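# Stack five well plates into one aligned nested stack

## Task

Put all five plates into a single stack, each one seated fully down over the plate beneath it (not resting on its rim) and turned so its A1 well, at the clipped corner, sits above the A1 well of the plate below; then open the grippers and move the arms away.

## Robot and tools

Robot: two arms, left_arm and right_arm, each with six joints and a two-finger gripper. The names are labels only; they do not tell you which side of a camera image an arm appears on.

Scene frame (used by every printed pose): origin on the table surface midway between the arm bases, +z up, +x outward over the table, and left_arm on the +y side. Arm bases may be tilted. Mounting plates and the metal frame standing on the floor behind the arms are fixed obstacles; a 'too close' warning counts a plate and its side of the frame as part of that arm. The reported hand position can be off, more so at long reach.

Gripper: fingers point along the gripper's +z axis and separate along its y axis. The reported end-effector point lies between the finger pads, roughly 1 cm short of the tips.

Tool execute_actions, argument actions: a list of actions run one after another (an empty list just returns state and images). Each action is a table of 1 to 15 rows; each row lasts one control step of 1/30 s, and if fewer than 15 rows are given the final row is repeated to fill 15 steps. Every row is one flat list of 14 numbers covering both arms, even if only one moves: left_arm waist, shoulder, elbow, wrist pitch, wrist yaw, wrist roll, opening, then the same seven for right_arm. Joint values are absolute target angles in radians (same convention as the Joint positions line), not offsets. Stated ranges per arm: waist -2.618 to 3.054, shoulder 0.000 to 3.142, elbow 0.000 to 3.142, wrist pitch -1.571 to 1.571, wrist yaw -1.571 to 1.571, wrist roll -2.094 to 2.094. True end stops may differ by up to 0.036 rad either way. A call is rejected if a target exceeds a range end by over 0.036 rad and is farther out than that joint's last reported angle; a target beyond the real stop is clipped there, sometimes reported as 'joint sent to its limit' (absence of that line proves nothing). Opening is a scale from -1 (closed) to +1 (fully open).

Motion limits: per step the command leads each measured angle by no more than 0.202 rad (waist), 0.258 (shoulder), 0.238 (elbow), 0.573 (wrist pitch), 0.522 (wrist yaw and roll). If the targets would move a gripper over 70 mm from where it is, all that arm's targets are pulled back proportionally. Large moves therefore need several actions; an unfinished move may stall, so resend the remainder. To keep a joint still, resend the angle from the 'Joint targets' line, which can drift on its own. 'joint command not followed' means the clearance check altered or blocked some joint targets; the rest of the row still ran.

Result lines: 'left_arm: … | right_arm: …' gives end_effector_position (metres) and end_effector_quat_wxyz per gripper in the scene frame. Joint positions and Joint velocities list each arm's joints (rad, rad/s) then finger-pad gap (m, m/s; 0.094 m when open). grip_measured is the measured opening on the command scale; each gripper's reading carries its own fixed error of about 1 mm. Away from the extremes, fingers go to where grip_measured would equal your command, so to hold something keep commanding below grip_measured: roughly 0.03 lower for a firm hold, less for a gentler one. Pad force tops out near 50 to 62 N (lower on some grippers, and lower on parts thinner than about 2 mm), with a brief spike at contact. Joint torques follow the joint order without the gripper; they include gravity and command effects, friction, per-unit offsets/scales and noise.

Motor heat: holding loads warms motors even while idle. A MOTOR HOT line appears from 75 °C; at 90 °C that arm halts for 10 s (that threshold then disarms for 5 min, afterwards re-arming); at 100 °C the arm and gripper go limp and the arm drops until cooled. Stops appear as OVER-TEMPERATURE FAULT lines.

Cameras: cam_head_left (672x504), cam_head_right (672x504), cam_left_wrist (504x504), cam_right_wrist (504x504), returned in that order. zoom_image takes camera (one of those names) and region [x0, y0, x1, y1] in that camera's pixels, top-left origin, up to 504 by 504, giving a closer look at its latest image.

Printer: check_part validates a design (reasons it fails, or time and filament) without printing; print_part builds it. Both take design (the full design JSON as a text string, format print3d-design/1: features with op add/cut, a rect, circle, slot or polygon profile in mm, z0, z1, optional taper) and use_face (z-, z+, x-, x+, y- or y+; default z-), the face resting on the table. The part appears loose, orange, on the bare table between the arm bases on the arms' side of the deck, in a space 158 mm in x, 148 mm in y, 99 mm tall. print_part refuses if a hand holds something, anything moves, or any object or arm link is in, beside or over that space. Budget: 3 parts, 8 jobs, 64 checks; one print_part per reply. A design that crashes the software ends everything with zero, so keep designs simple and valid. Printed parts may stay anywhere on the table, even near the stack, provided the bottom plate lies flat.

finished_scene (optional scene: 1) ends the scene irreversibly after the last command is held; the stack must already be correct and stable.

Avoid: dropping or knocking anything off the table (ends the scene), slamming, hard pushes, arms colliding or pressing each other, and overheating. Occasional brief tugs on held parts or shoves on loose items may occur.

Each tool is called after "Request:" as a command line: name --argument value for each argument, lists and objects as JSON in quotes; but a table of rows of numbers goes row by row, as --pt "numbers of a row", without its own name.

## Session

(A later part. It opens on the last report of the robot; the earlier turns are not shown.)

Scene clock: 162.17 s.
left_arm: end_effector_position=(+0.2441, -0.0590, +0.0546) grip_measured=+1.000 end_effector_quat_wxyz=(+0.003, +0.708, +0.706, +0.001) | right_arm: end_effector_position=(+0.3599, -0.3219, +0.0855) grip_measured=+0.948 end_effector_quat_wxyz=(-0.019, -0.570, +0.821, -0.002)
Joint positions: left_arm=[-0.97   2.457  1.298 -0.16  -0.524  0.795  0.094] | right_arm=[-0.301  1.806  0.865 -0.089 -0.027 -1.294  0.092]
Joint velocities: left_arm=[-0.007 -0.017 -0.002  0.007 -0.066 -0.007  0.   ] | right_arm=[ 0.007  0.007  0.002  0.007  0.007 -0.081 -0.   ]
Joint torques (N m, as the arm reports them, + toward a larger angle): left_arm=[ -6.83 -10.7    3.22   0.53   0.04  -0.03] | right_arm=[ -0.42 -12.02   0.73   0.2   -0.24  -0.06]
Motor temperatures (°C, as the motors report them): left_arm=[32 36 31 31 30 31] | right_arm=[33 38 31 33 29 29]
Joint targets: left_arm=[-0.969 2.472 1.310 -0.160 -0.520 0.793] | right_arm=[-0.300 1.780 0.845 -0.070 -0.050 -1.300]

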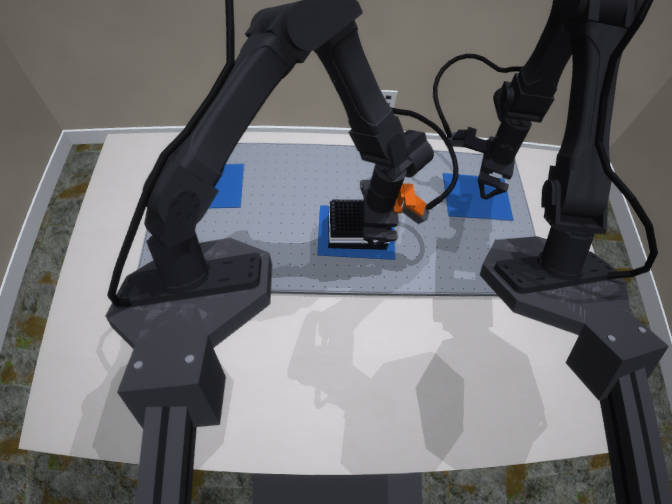

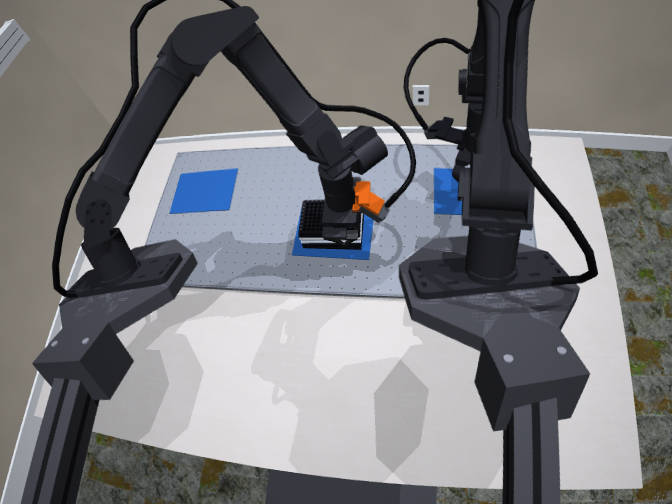

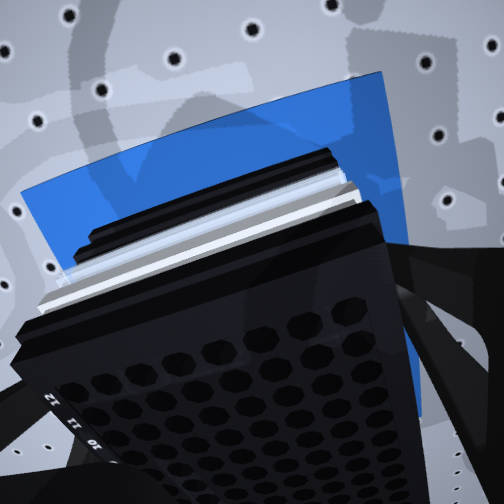

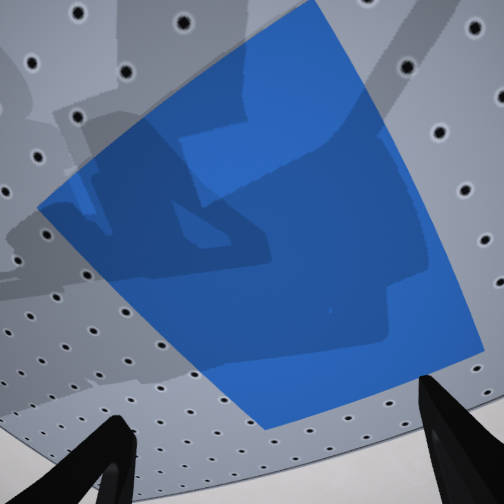

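Request:
execute_actions --actions '[]'

Scene clock: 162.77 s.
left_arm: end_effector_position=(+0.2441, -0.0590, +0.0546) grip_measured=+1.000 end_effector_quat_wxyz=(+0.003, +0.708, +0.706, +0.001) | right_arm: end_effector_position=(+0.3599, -0.3219, +0.0855) grip_measured=+0.948 end_effector_quat_wxyz=(-0.019, -0.570, +0.821, -0.002)
Joint positions: left_arm=[-0.97   2.457  1.298 -0.16  -0.524  0.795  0.094] | right_arm=[-0.301  1.806  0.865 -0.089 -0.027 -1.294  0.092]
Joint velocities: left_arm=[-0.012 -0.002  0.012 -0.037 -0.051  0.037  0.   ] | right_arm=[ 0.002 -0.007 -0.012 -0.037 -0.007  0.007 -0.001]
Joint torques (N m, as the arm reports them, + toward a larger angle): left_arm=[ -6.8  -10.68   3.24   0.53   0.04  -0.03] | right_arm=[ -0.42 -12.06   0.73   0.2   -0.21  -0.06]
Motor temperatures (°C, as the motors report them): left_arm=[32 36 31 31 30 31] | right_arm=[33 38 31 33 29 29]
Joint targets: left_arm=[-0.969 2.472 1.310 -0.160 -0.520 0.793] | right_arm=[-0.300 1.780 0.845 -0.070 -0.050 -1.300]

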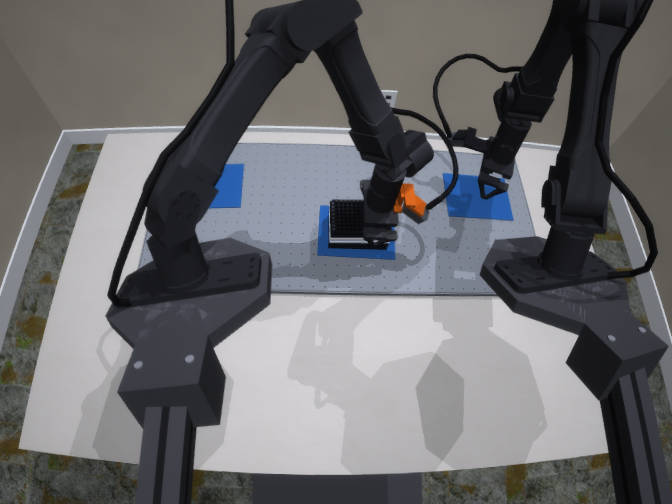

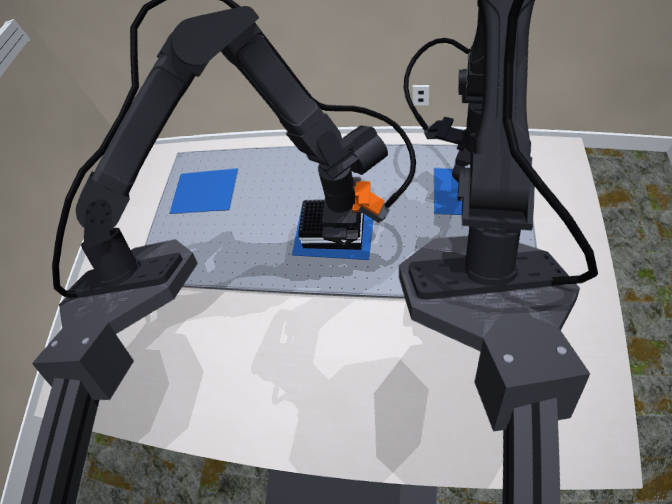

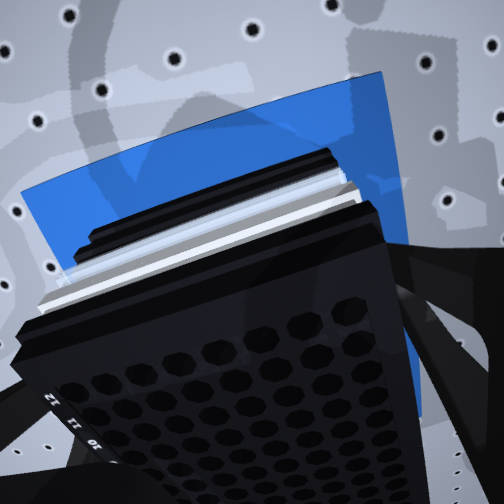

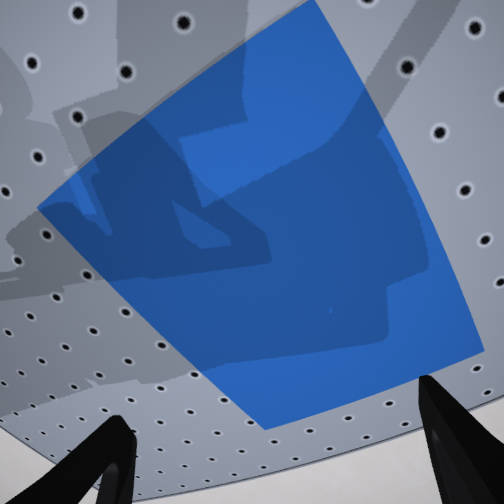

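Request:
zoom_image --camera "cam_head_right" --region '[290, 190, 380, 260]'

Request:
zoom_image --camera "cam_left_wrist" --region '[0, 130, 420, 380]'

Region (290, 190, 380, 260) of cam_head_right's 672x504 image, scaled by 5.600, with more detail than that image has.

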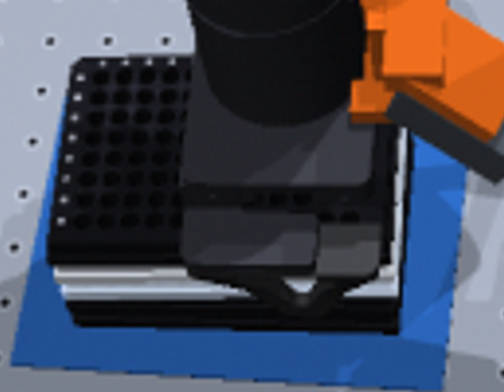

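Region (0, 130, 420, 380) of cam_left_wrist's 504x504 image, scaled by 1.200, with more detail than that image has; it fills the top 300 rows of this view, and the rest is white.

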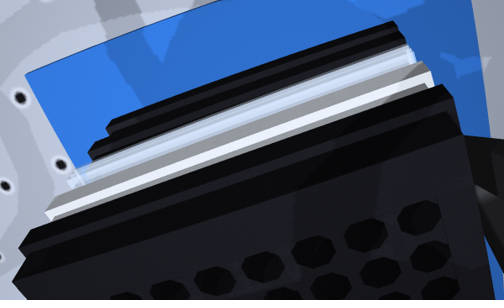

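Request:
zoom_image --camera "cam_left_wrist" --region '[300, 135, 400, 235]'

Region (300, 135, 400, 235) of cam_left_wrist's 504x504 image, scaled by 5.040, with more detail than that image has.

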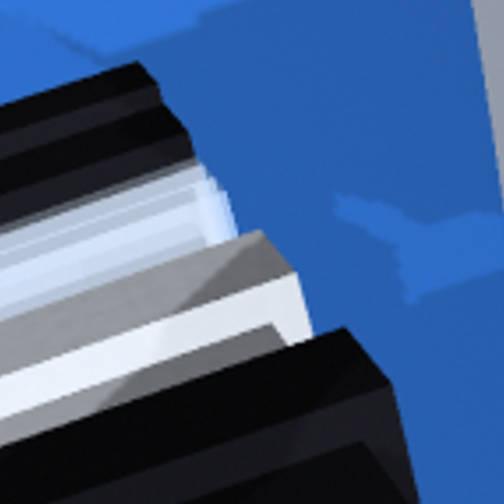

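Request:
execute_actions --actions '[[[-0.976,2.452,1.290,-0.172,-0.527,0.789,1.0,-0.300,1.780,0.845,-0.070,-0.050,-1.300,0.95],[-0.984,2.430,1.276,-0.190,-0.531,0.780,1.0,-0.300,1.780,0.845,-0.070,-0.050,-1.300,0.95],[-0.993,2.411,1.260,-0.210,-0.535,0.770,1.0,-0.300,1.780,0.845,-0.070,-0.050,-1.300,0.95],[-0.998,2.403,1.256,-0.218,-0.536,0.766,1.0,-0.300,1.780,0.845,-0.070,-0.050,-1.300,0.95],[-1.002,2.394,1.253,-0.225,-0.536,0.763,1.0,-0.300,1.780,0.845,-0.070,-0.050,-1.300,0.95],[-1.006,2.385,1.250,-0.231,-0.537,0.759,1.0,-0.300,1.780,0.845,-0.070,-0.050,-1.300,0.95],[-1.010,2.377,1.246,-0.238,-0.538,0.755,1.0,-0.300,1.780,0.845,-0.070,-0.050,-1.300,0.95],[-1.013,2.368,1.243,-0.244,-0.538,0.752,1.0,-0.300,1.780,0.845,-0.070,-0.050,-1.300,0.95],[-1.017,2.360,1.239,-0.251,-0.539,0.748,1.0,-0.300,1.780,0.845,-0.070,-0.050,-1.300,0.95],[-1.021,2.351,1.236,-0.257,-0.540,0.744,1.0,-0.300,1.780,0.845,-0.070,-0.050,-1.300,0.95],[-1.025,2.342,1.233,-0.264,-0.540,0.741,1.0,-0.300,1.780,0.845,-0.070,-0.050,-1.300,0.95],[-1.029,2.334,1.229,-0.270,-0.541,0.737,1.0,-0.300,1.780,0.845,-0.070,-0.050,-1.300,0.95],[-1.032,2.325,1.226,-0.277,-0.542,0.733,1.0,-0.300,1.780,0.845,-0.070,-0.050,-1.300,0.95],[-1.036,2.317,1.222,-0.284,-0.542,0.730,1.0,-0.300,1.780,0.845,-0.070,-0.050,-1.300,0.95],[-1.040,2.308,1.219,-0.290,-0.543,0.726,1.0,-0.300,1.780,0.845,-0.070,-0.050,-1.300,0.95]]]'

Scene clock: 166.10 s.
left_arm: end_effector_position=(+0.2464, -0.0604, +0.0950) grip_measured=+1.000 end_effector_quat_wxyz=(+0.010, +0.708, +0.706, -0.000) | right_arm: end_effector_position=(+0.3599, -0.3219, +0.0855) grip_measured=+0.948 end_effector_quat_wxyz=(-0.019, -0.570, +0.821, -0.002)
Joint positions: left_arm=[-1.02   2.338  1.252 -0.245 -0.533  0.748  0.094] | right_arm=[-0.301  1.806  0.865 -0.089 -0.027 -1.294  0.092]
Joint velocities: left_arm=[-0.095 -0.242 -0.095 -0.168 -0.051 -0.11   0.   ] | right_arm=[-0.012  0.002 -0.012  0.022  0.022  0.022  0.001]
Joint torques (N m, as the arm reports them, + toward a larger angle): left_arm=[ -8.01 -13.13   0.43   0.35  -0.09  -0.08] | right_arm=[ -0.42 -11.96   0.74   0.21  -0.23  -0.07]
Motor temperatures (°C, as the motors report them): left_arm=[32 36 31 31 30 31] | right_arm=[33 38 31 33 29 29]
Joint targets: left_arm=[-1.040 2.308 1.219 -0.290 -0.543 0.726] | right_arm=[-0.300 1.780 0.845 -0.070 -0.050 -1.300]

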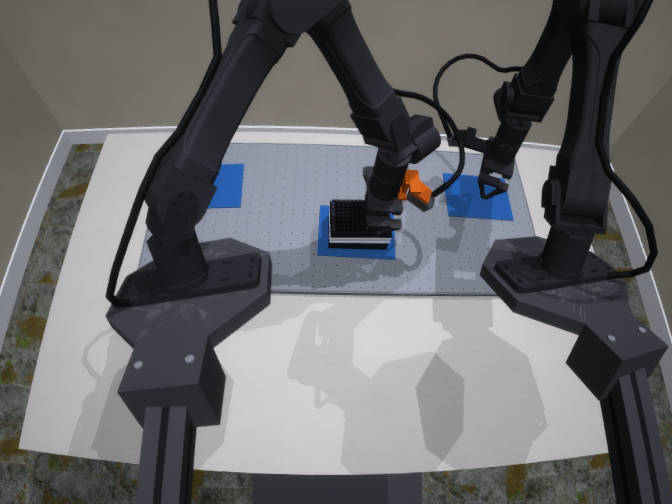

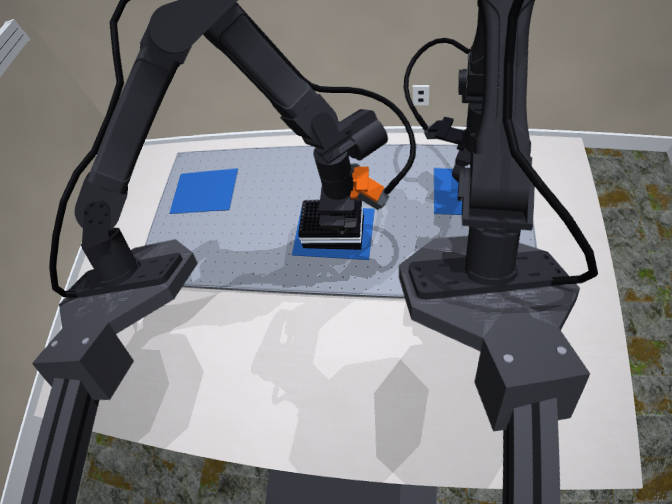

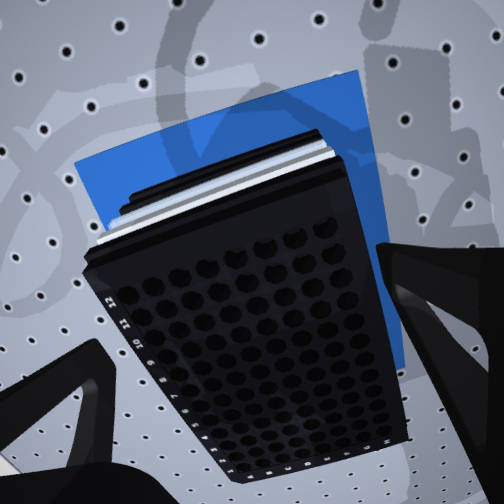

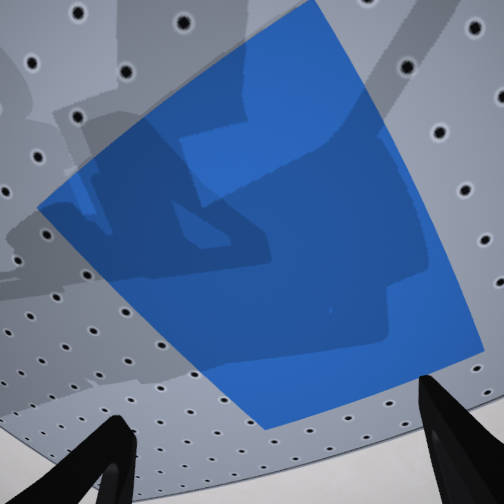

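Request:
zoom_image --camera "cam_left_wrist" --region '[70, 120, 360, 290]'

Request:
execute_actions --actions '[]'

Region (70, 120, 360, 290) of cam_left_wrist's 504x504 image, scaled by 1.738, with more detail than that image has; it fills the top 295 rows of this view, and the rest is white.

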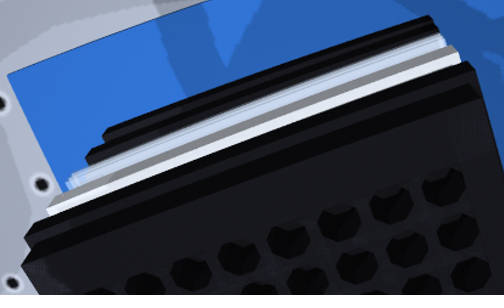

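Scene clock: 166.23 s.
left_arm: end_effector_position=(+0.2464, -0.0606, +0.1010) grip_measured=+1.000 end_effector_quat_wxyz=(+0.010, +0.708, +0.706, -0.000) | right_arm: end_effector_position=(+0.3599, -0.3219, +0.0855) grip_measured=+0.948 end_effector_quat_wxyz=(-0.019, -0.570, +0.821, -0.002)
Joint positions: left_arm=[-1.028  2.321  1.248 -0.261 -0.535  0.74   0.094] | right_arm=[-0.301  1.806  0.865 -0.089 -0.027 -1.294  0.092]
Joint velocities: left_arm=[-0.012 -0.007 -0.002 -0.081 -0.066 -0.037  0.   ] | right_arm=[-0.012 -0.007  0.002  0.022  0.037  0.022 -0.001]
Joint torques (N m, as the arm reports them, + toward a larger angle): left_arm=[ -7.71 -12.83   0.4    0.34  -0.09  -0.1 ] | right_arm=[ -0.43 -12.07   0.77   0.2   -0.21  -0.1 ]
Motor temperatures (°C, as the motors report them): left_arm=[32 36 31 31 30 31] | right_arm=[33 38 31 33 29 29]
Joint targets: left_arm=[-1.040 2.308 1.219 -0.290 -0.543 0.726] | right_arm=[-0.300 1.780 0.845 -0.070 -0.050 -1.300]

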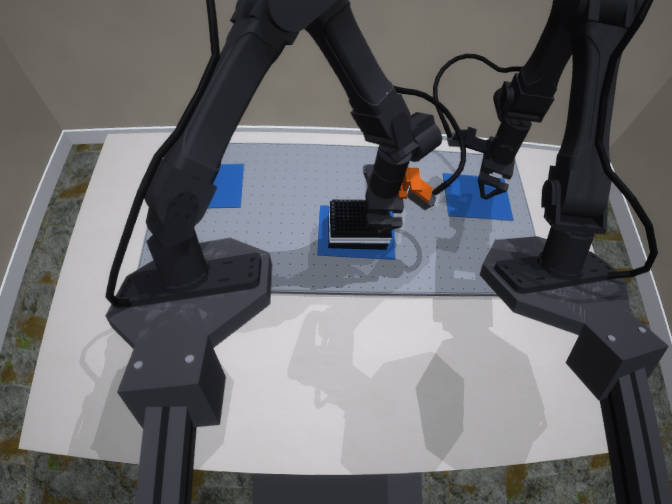

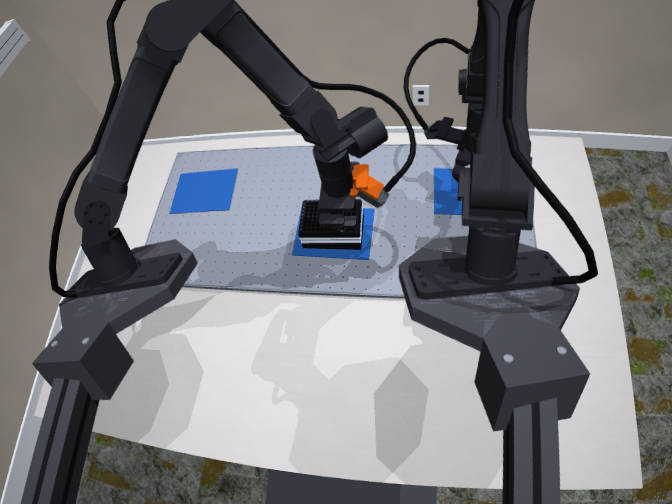

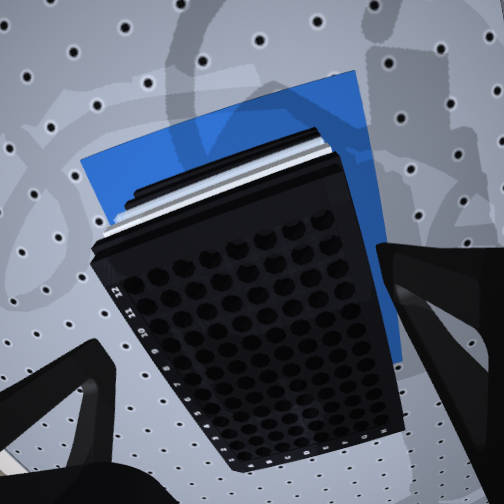

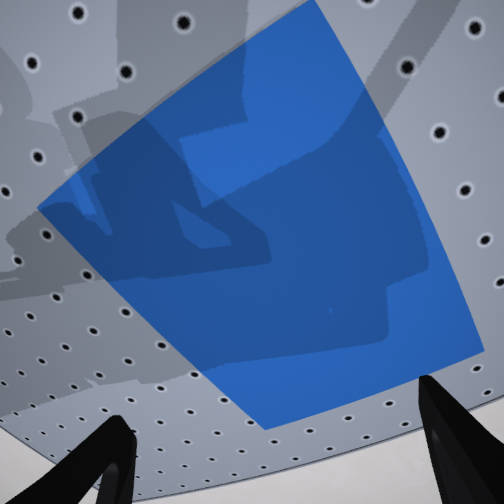

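Request:
execute_actions --actions '[[[-1.038,2.306,1.218,-0.290,-0.542,0.728,1.0,-0.300,1.780,0.845,-0.070,-0.050,-1.300,0.95],[-1.031,2.299,1.217,-0.290,-0.540,0.732,1.0,-0.300,1.780,0.845,-0.070,-0.050,-1.300,0.95],[-1.021,2.288,1.214,-0.289,-0.536,0.739,1.0,-0.300,1.780,0.845,-0.070,-0.050,-1.300,0.95],[-1.006,2.274,1.211,-0.289,-0.531,0.749,1.0,-0.300,1.780,0.845,-0.070,-0.050,-1.300,0.95],[-0.989,2.257,1.206,-0.289,-0.525,0.761,1.0,-0.300,1.780,0.845,-0.070,-0.050,-1.300,0.95],[-0.968,2.237,1.201,-0.288,-0.518,0.775,1.0,-0.300,1.780,0.845,-0.070,-0.050,-1.300,0.95],[-0.945,2.214,1.196,-0.287,-0.509,0.791,1.0,-0.300,1.780,0.845,-0.070,-0.050,-1.300,0.95],[-0.919,2.189,1.189,-0.286,-0.500,0.809,1.0,-0.300,1.780,0.845,-0.070,-0.050,-1.300,0.95],[-0.891,2.163,1.182,-0.286,-0.491,0.828,1.0,-0.300,1.780,0.845,-0.070,-0.050,-1.300,0.95],[-0.861,2.136,1.175,-0.285,-0.480,0.849,1.0,-0.300,1.780,0.845,-0.070,-0.050,-1.300,0.95],[-0.830,2.107,1.168,-0.284,-0.469,0.870,1.0,-0.300,1.780,0.845,-0.070,-0.050,-1.300,0.95],[-0.797,2.079,1.160,-0.283,-0.457,0.893,1.0,-0.300,1.780,0.845,-0.070,-0.050,-1.300,0.95],[-0.764,2.051,1.151,-0.282,-0.446,0.916,1.0,-0.300,1.780,0.845,-0.070,-0.050,-1.300,0.95],[-0.729,2.022,1.143,-0.281,-0.434,0.939,1.0,-0.300,1.780,0.845,-0.070,-0.050,-1.300,0.95],[-0.695,1.995,1.135,-0.280,-0.422,0.963,1.0,-0.300,1.780,0.845,-0.070,-0.050,-1.300,0.95]],[[-0.661,1.969,1.126,-0.279,-0.409,0.987,1.0,-0.300,1.780,0.845,-0.070,-0.050,-1.300,0.95],[-0.626,1.944,1.118,-0.278,-0.397,1.010,1.0,-0.300,1.780,0.845,-0.070,-0.050,-1.300,0.95],[-0.593,1.921,1.109,-0.277,-0.386,1.033,1.0,-0.300,1.780,0.845,-0.070,-0.050,-1.300,0.95],[-0.560,1.901,1.101,-0.276,-0.374,1.056,1.0,-0.300,1.780,0.845,-0.070,-0.050,-1.300,0.95],[-0.529,1.884,1.094,-0.275,-0.363,1.077,1.0,-0.300,1.780,0.845,-0.070,-0.050,-1.300,0.95],[-0.499,1.870,1.087,-0.274,-0.352,1.098,1.0,-0.300,1.780,0.845,-0.070,-0.050,-1.300,0.95],[-0.471,1.859,1.080,-0.274,-0.343,1.117,1.0,-0.300,1.780,0.845,-0.070,-0.050,-1.300,0.95],[-0.445,1.852,1.073,-0.273,-0.334,1.135,1.0,-0.300,1.780,0.845,-0.070,-0.050,-1.300,0.95],[-0.422,1.850,1.068,-0.272,-0.325,1.151,1.0,-0.300,1.780,0.845,-0.070,-0.050,-1.300,0.95],[-0.401,1.850,1.063,-0.271,-0.318,1.165,1.0,-0.300,1.780,0.845,-0.070,-0.050,-1.300,0.95],[-0.384,1.850,1.057,-0.271,-0.312,1.177,1.0,-0.300,1.780,0.845,-0.070,-0.050,-1.300,0.95],[-0.369,1.850,1.055,-0.271,-0.307,1.187,1.0,-0.300,1.780,0.845,-0.070,-0.050,-1.300,0.95],[-0.359,1.850,1.052,-0.270,-0.303,1.194,1.0,-0.300,1.780,0.845,-0.070,-0.050,-1.300,0.95],[-0.352,1.850,1.051,-0.270,-0.301,1.198,1.0,-0.300,1.780,0.845,-0.070,-0.050,-1.300,0.95],[-0.350,1.850,1.050,-0.270,-0.300,1.200,1.0,-0.300,1.780,0.845,-0.070,-0.050,-1.300,0.95]]]'

Scene clock: 168.23 s.
left_arm: end_effector_position=(+0.3868, +0.1891, +0.1173) grip_measured=+1.000 end_effector_quat_wxyz=(-0.003, +0.605, +0.796, +0.030) | right_arm: end_effector_position=(+0.3599, -0.3219, +0.0855) grip_measured=+0.948 end_effector_quat_wxyz=(-0.019, -0.570, +0.821, -0.002)
Joint positions: left_arm=[-0.353  1.858  1.077 -0.264 -0.344  1.151  0.094] | right_arm=[-0.301  1.806  0.865 -0.089 -0.027 -1.294  0.092]
Joint velocities: left_arm=[ 0.203 -0.007 -0.115 -0.051  0.037  0.286  0.   ] | right_arm=[ 0.002 -0.012 -0.007  0.037 -0.007  0.022 -0.001]
Joint torques (N m, as the arm reports them, + toward a larger angle): left_arm=[ -3.96 -12.58   1.64   0.55   0.23   0.07] | right_arm=[ -0.37 -12.12   0.77   0.21  -0.2   -0.1 ]
Motor temperatures (°C, as the motors report them): left_arm=[32 36 31 31 30 31] | right_arm=[33 38 31 33 29 29]
Joint targets: left_arm=[-0.350 1.850 1.050 -0.270 -0.300 1.200] | right_arm=[-0.300 1.780 0.845 -0.070 -0.050 -1.300]

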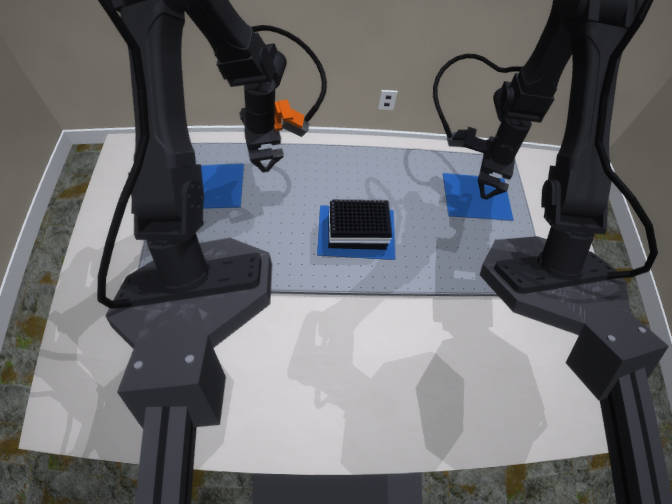

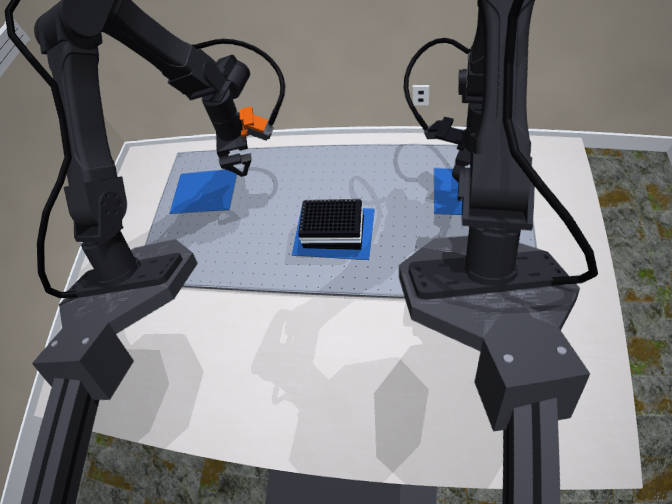

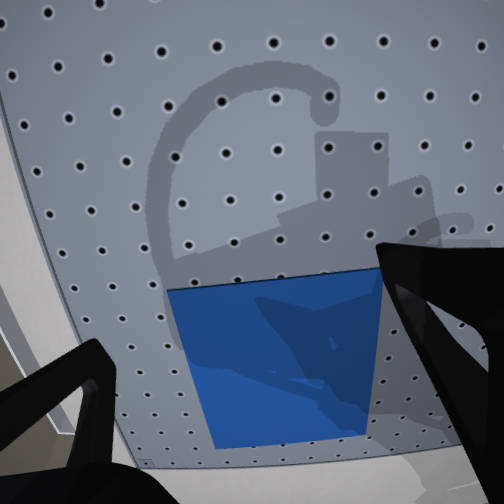

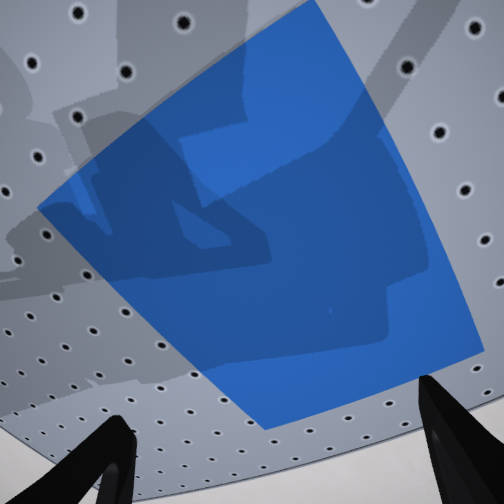

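Request:
zoom_image --camera "cam_head_left" --region '[320, 195, 400, 255]'

Request:
zoom_image --camera "cam_head_right" --region '[292, 195, 372, 255]'

Region (320, 195, 400, 255) of cam_head_left's 672x504 image, scaled by 6.300, with more detail than that image has; it fills the top 378 rows of this view, and the rest is white.

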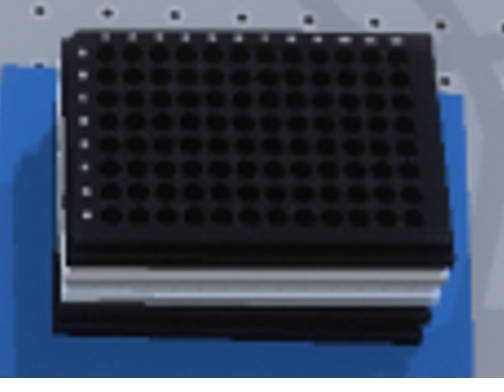

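Region (292, 195, 372, 255) of cam_head_right's 672x504 image, scaled by 6.300, with more detail than that image has; it fills the top 378 rows of this view, and the rest is white.

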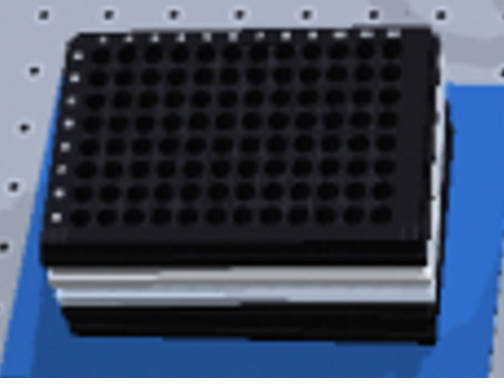

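Request:
zoom_image --camera "cam_head_left" --region '[324, 225, 354, 253]'

Request:
zoom_image --camera "cam_head_left" --region '[368, 225, 398, 253]'

Region (324, 225, 354, 253) of cam_head_left's 672x504 image, scaled by 16.800, with more detail than that image has; it fills the top 470 rows of this view, and the rest is white.

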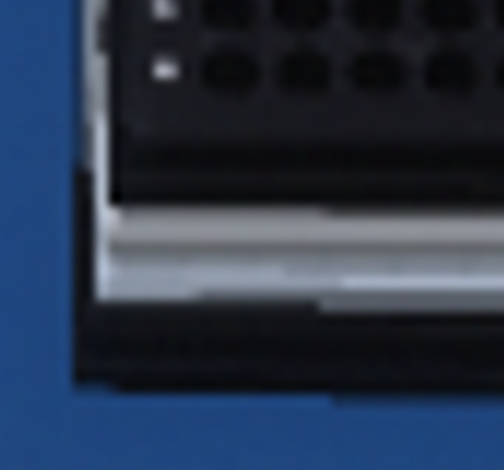

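Region (368, 225, 398, 253) of cam_head_left's 672x504 image, scaled by 16.800, with more detail than that image has; it fills the top 470 rows of this view, and the rest is white.

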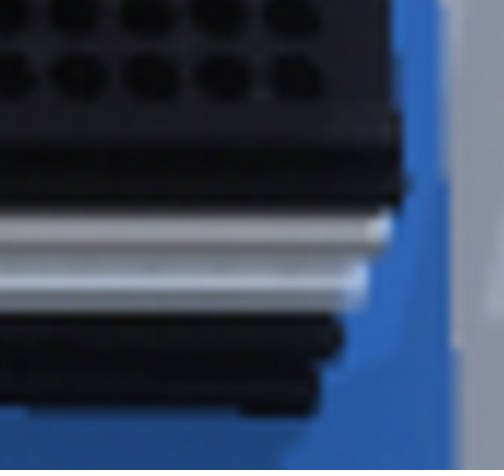

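Request:
zoom_image --camera "cam_head_right" --region '[294, 225, 324, 253]'

Request:
zoom_image --camera "cam_head_right" --region '[340, 225, 370, 253]'

Region (294, 225, 324, 253) of cam_head_right's 672x504 image, scaled by 16.800, with more detail than that image has; it fills the top 470 rows of this view, and the rest is white.

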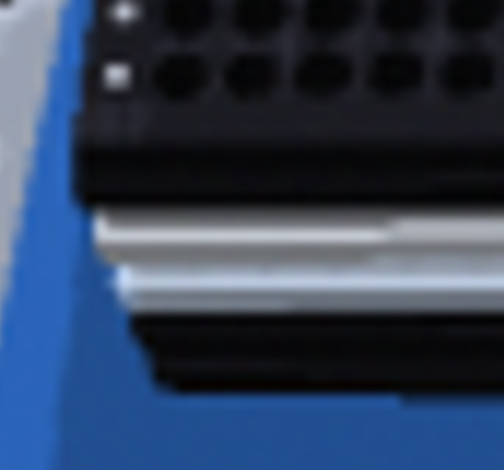

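Region (340, 225, 370, 253) of cam_head_right's 672x504 image, scaled by 16.800, with more detail than that image has; it fills the top 470 rows of this view, and the rest is white.

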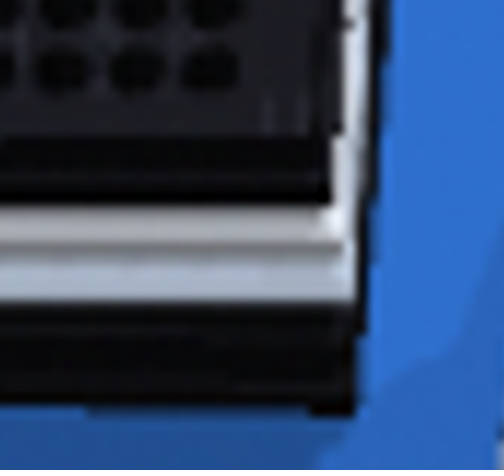

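Request:
finished_scene --scene 1

The scene is finished: the task was done.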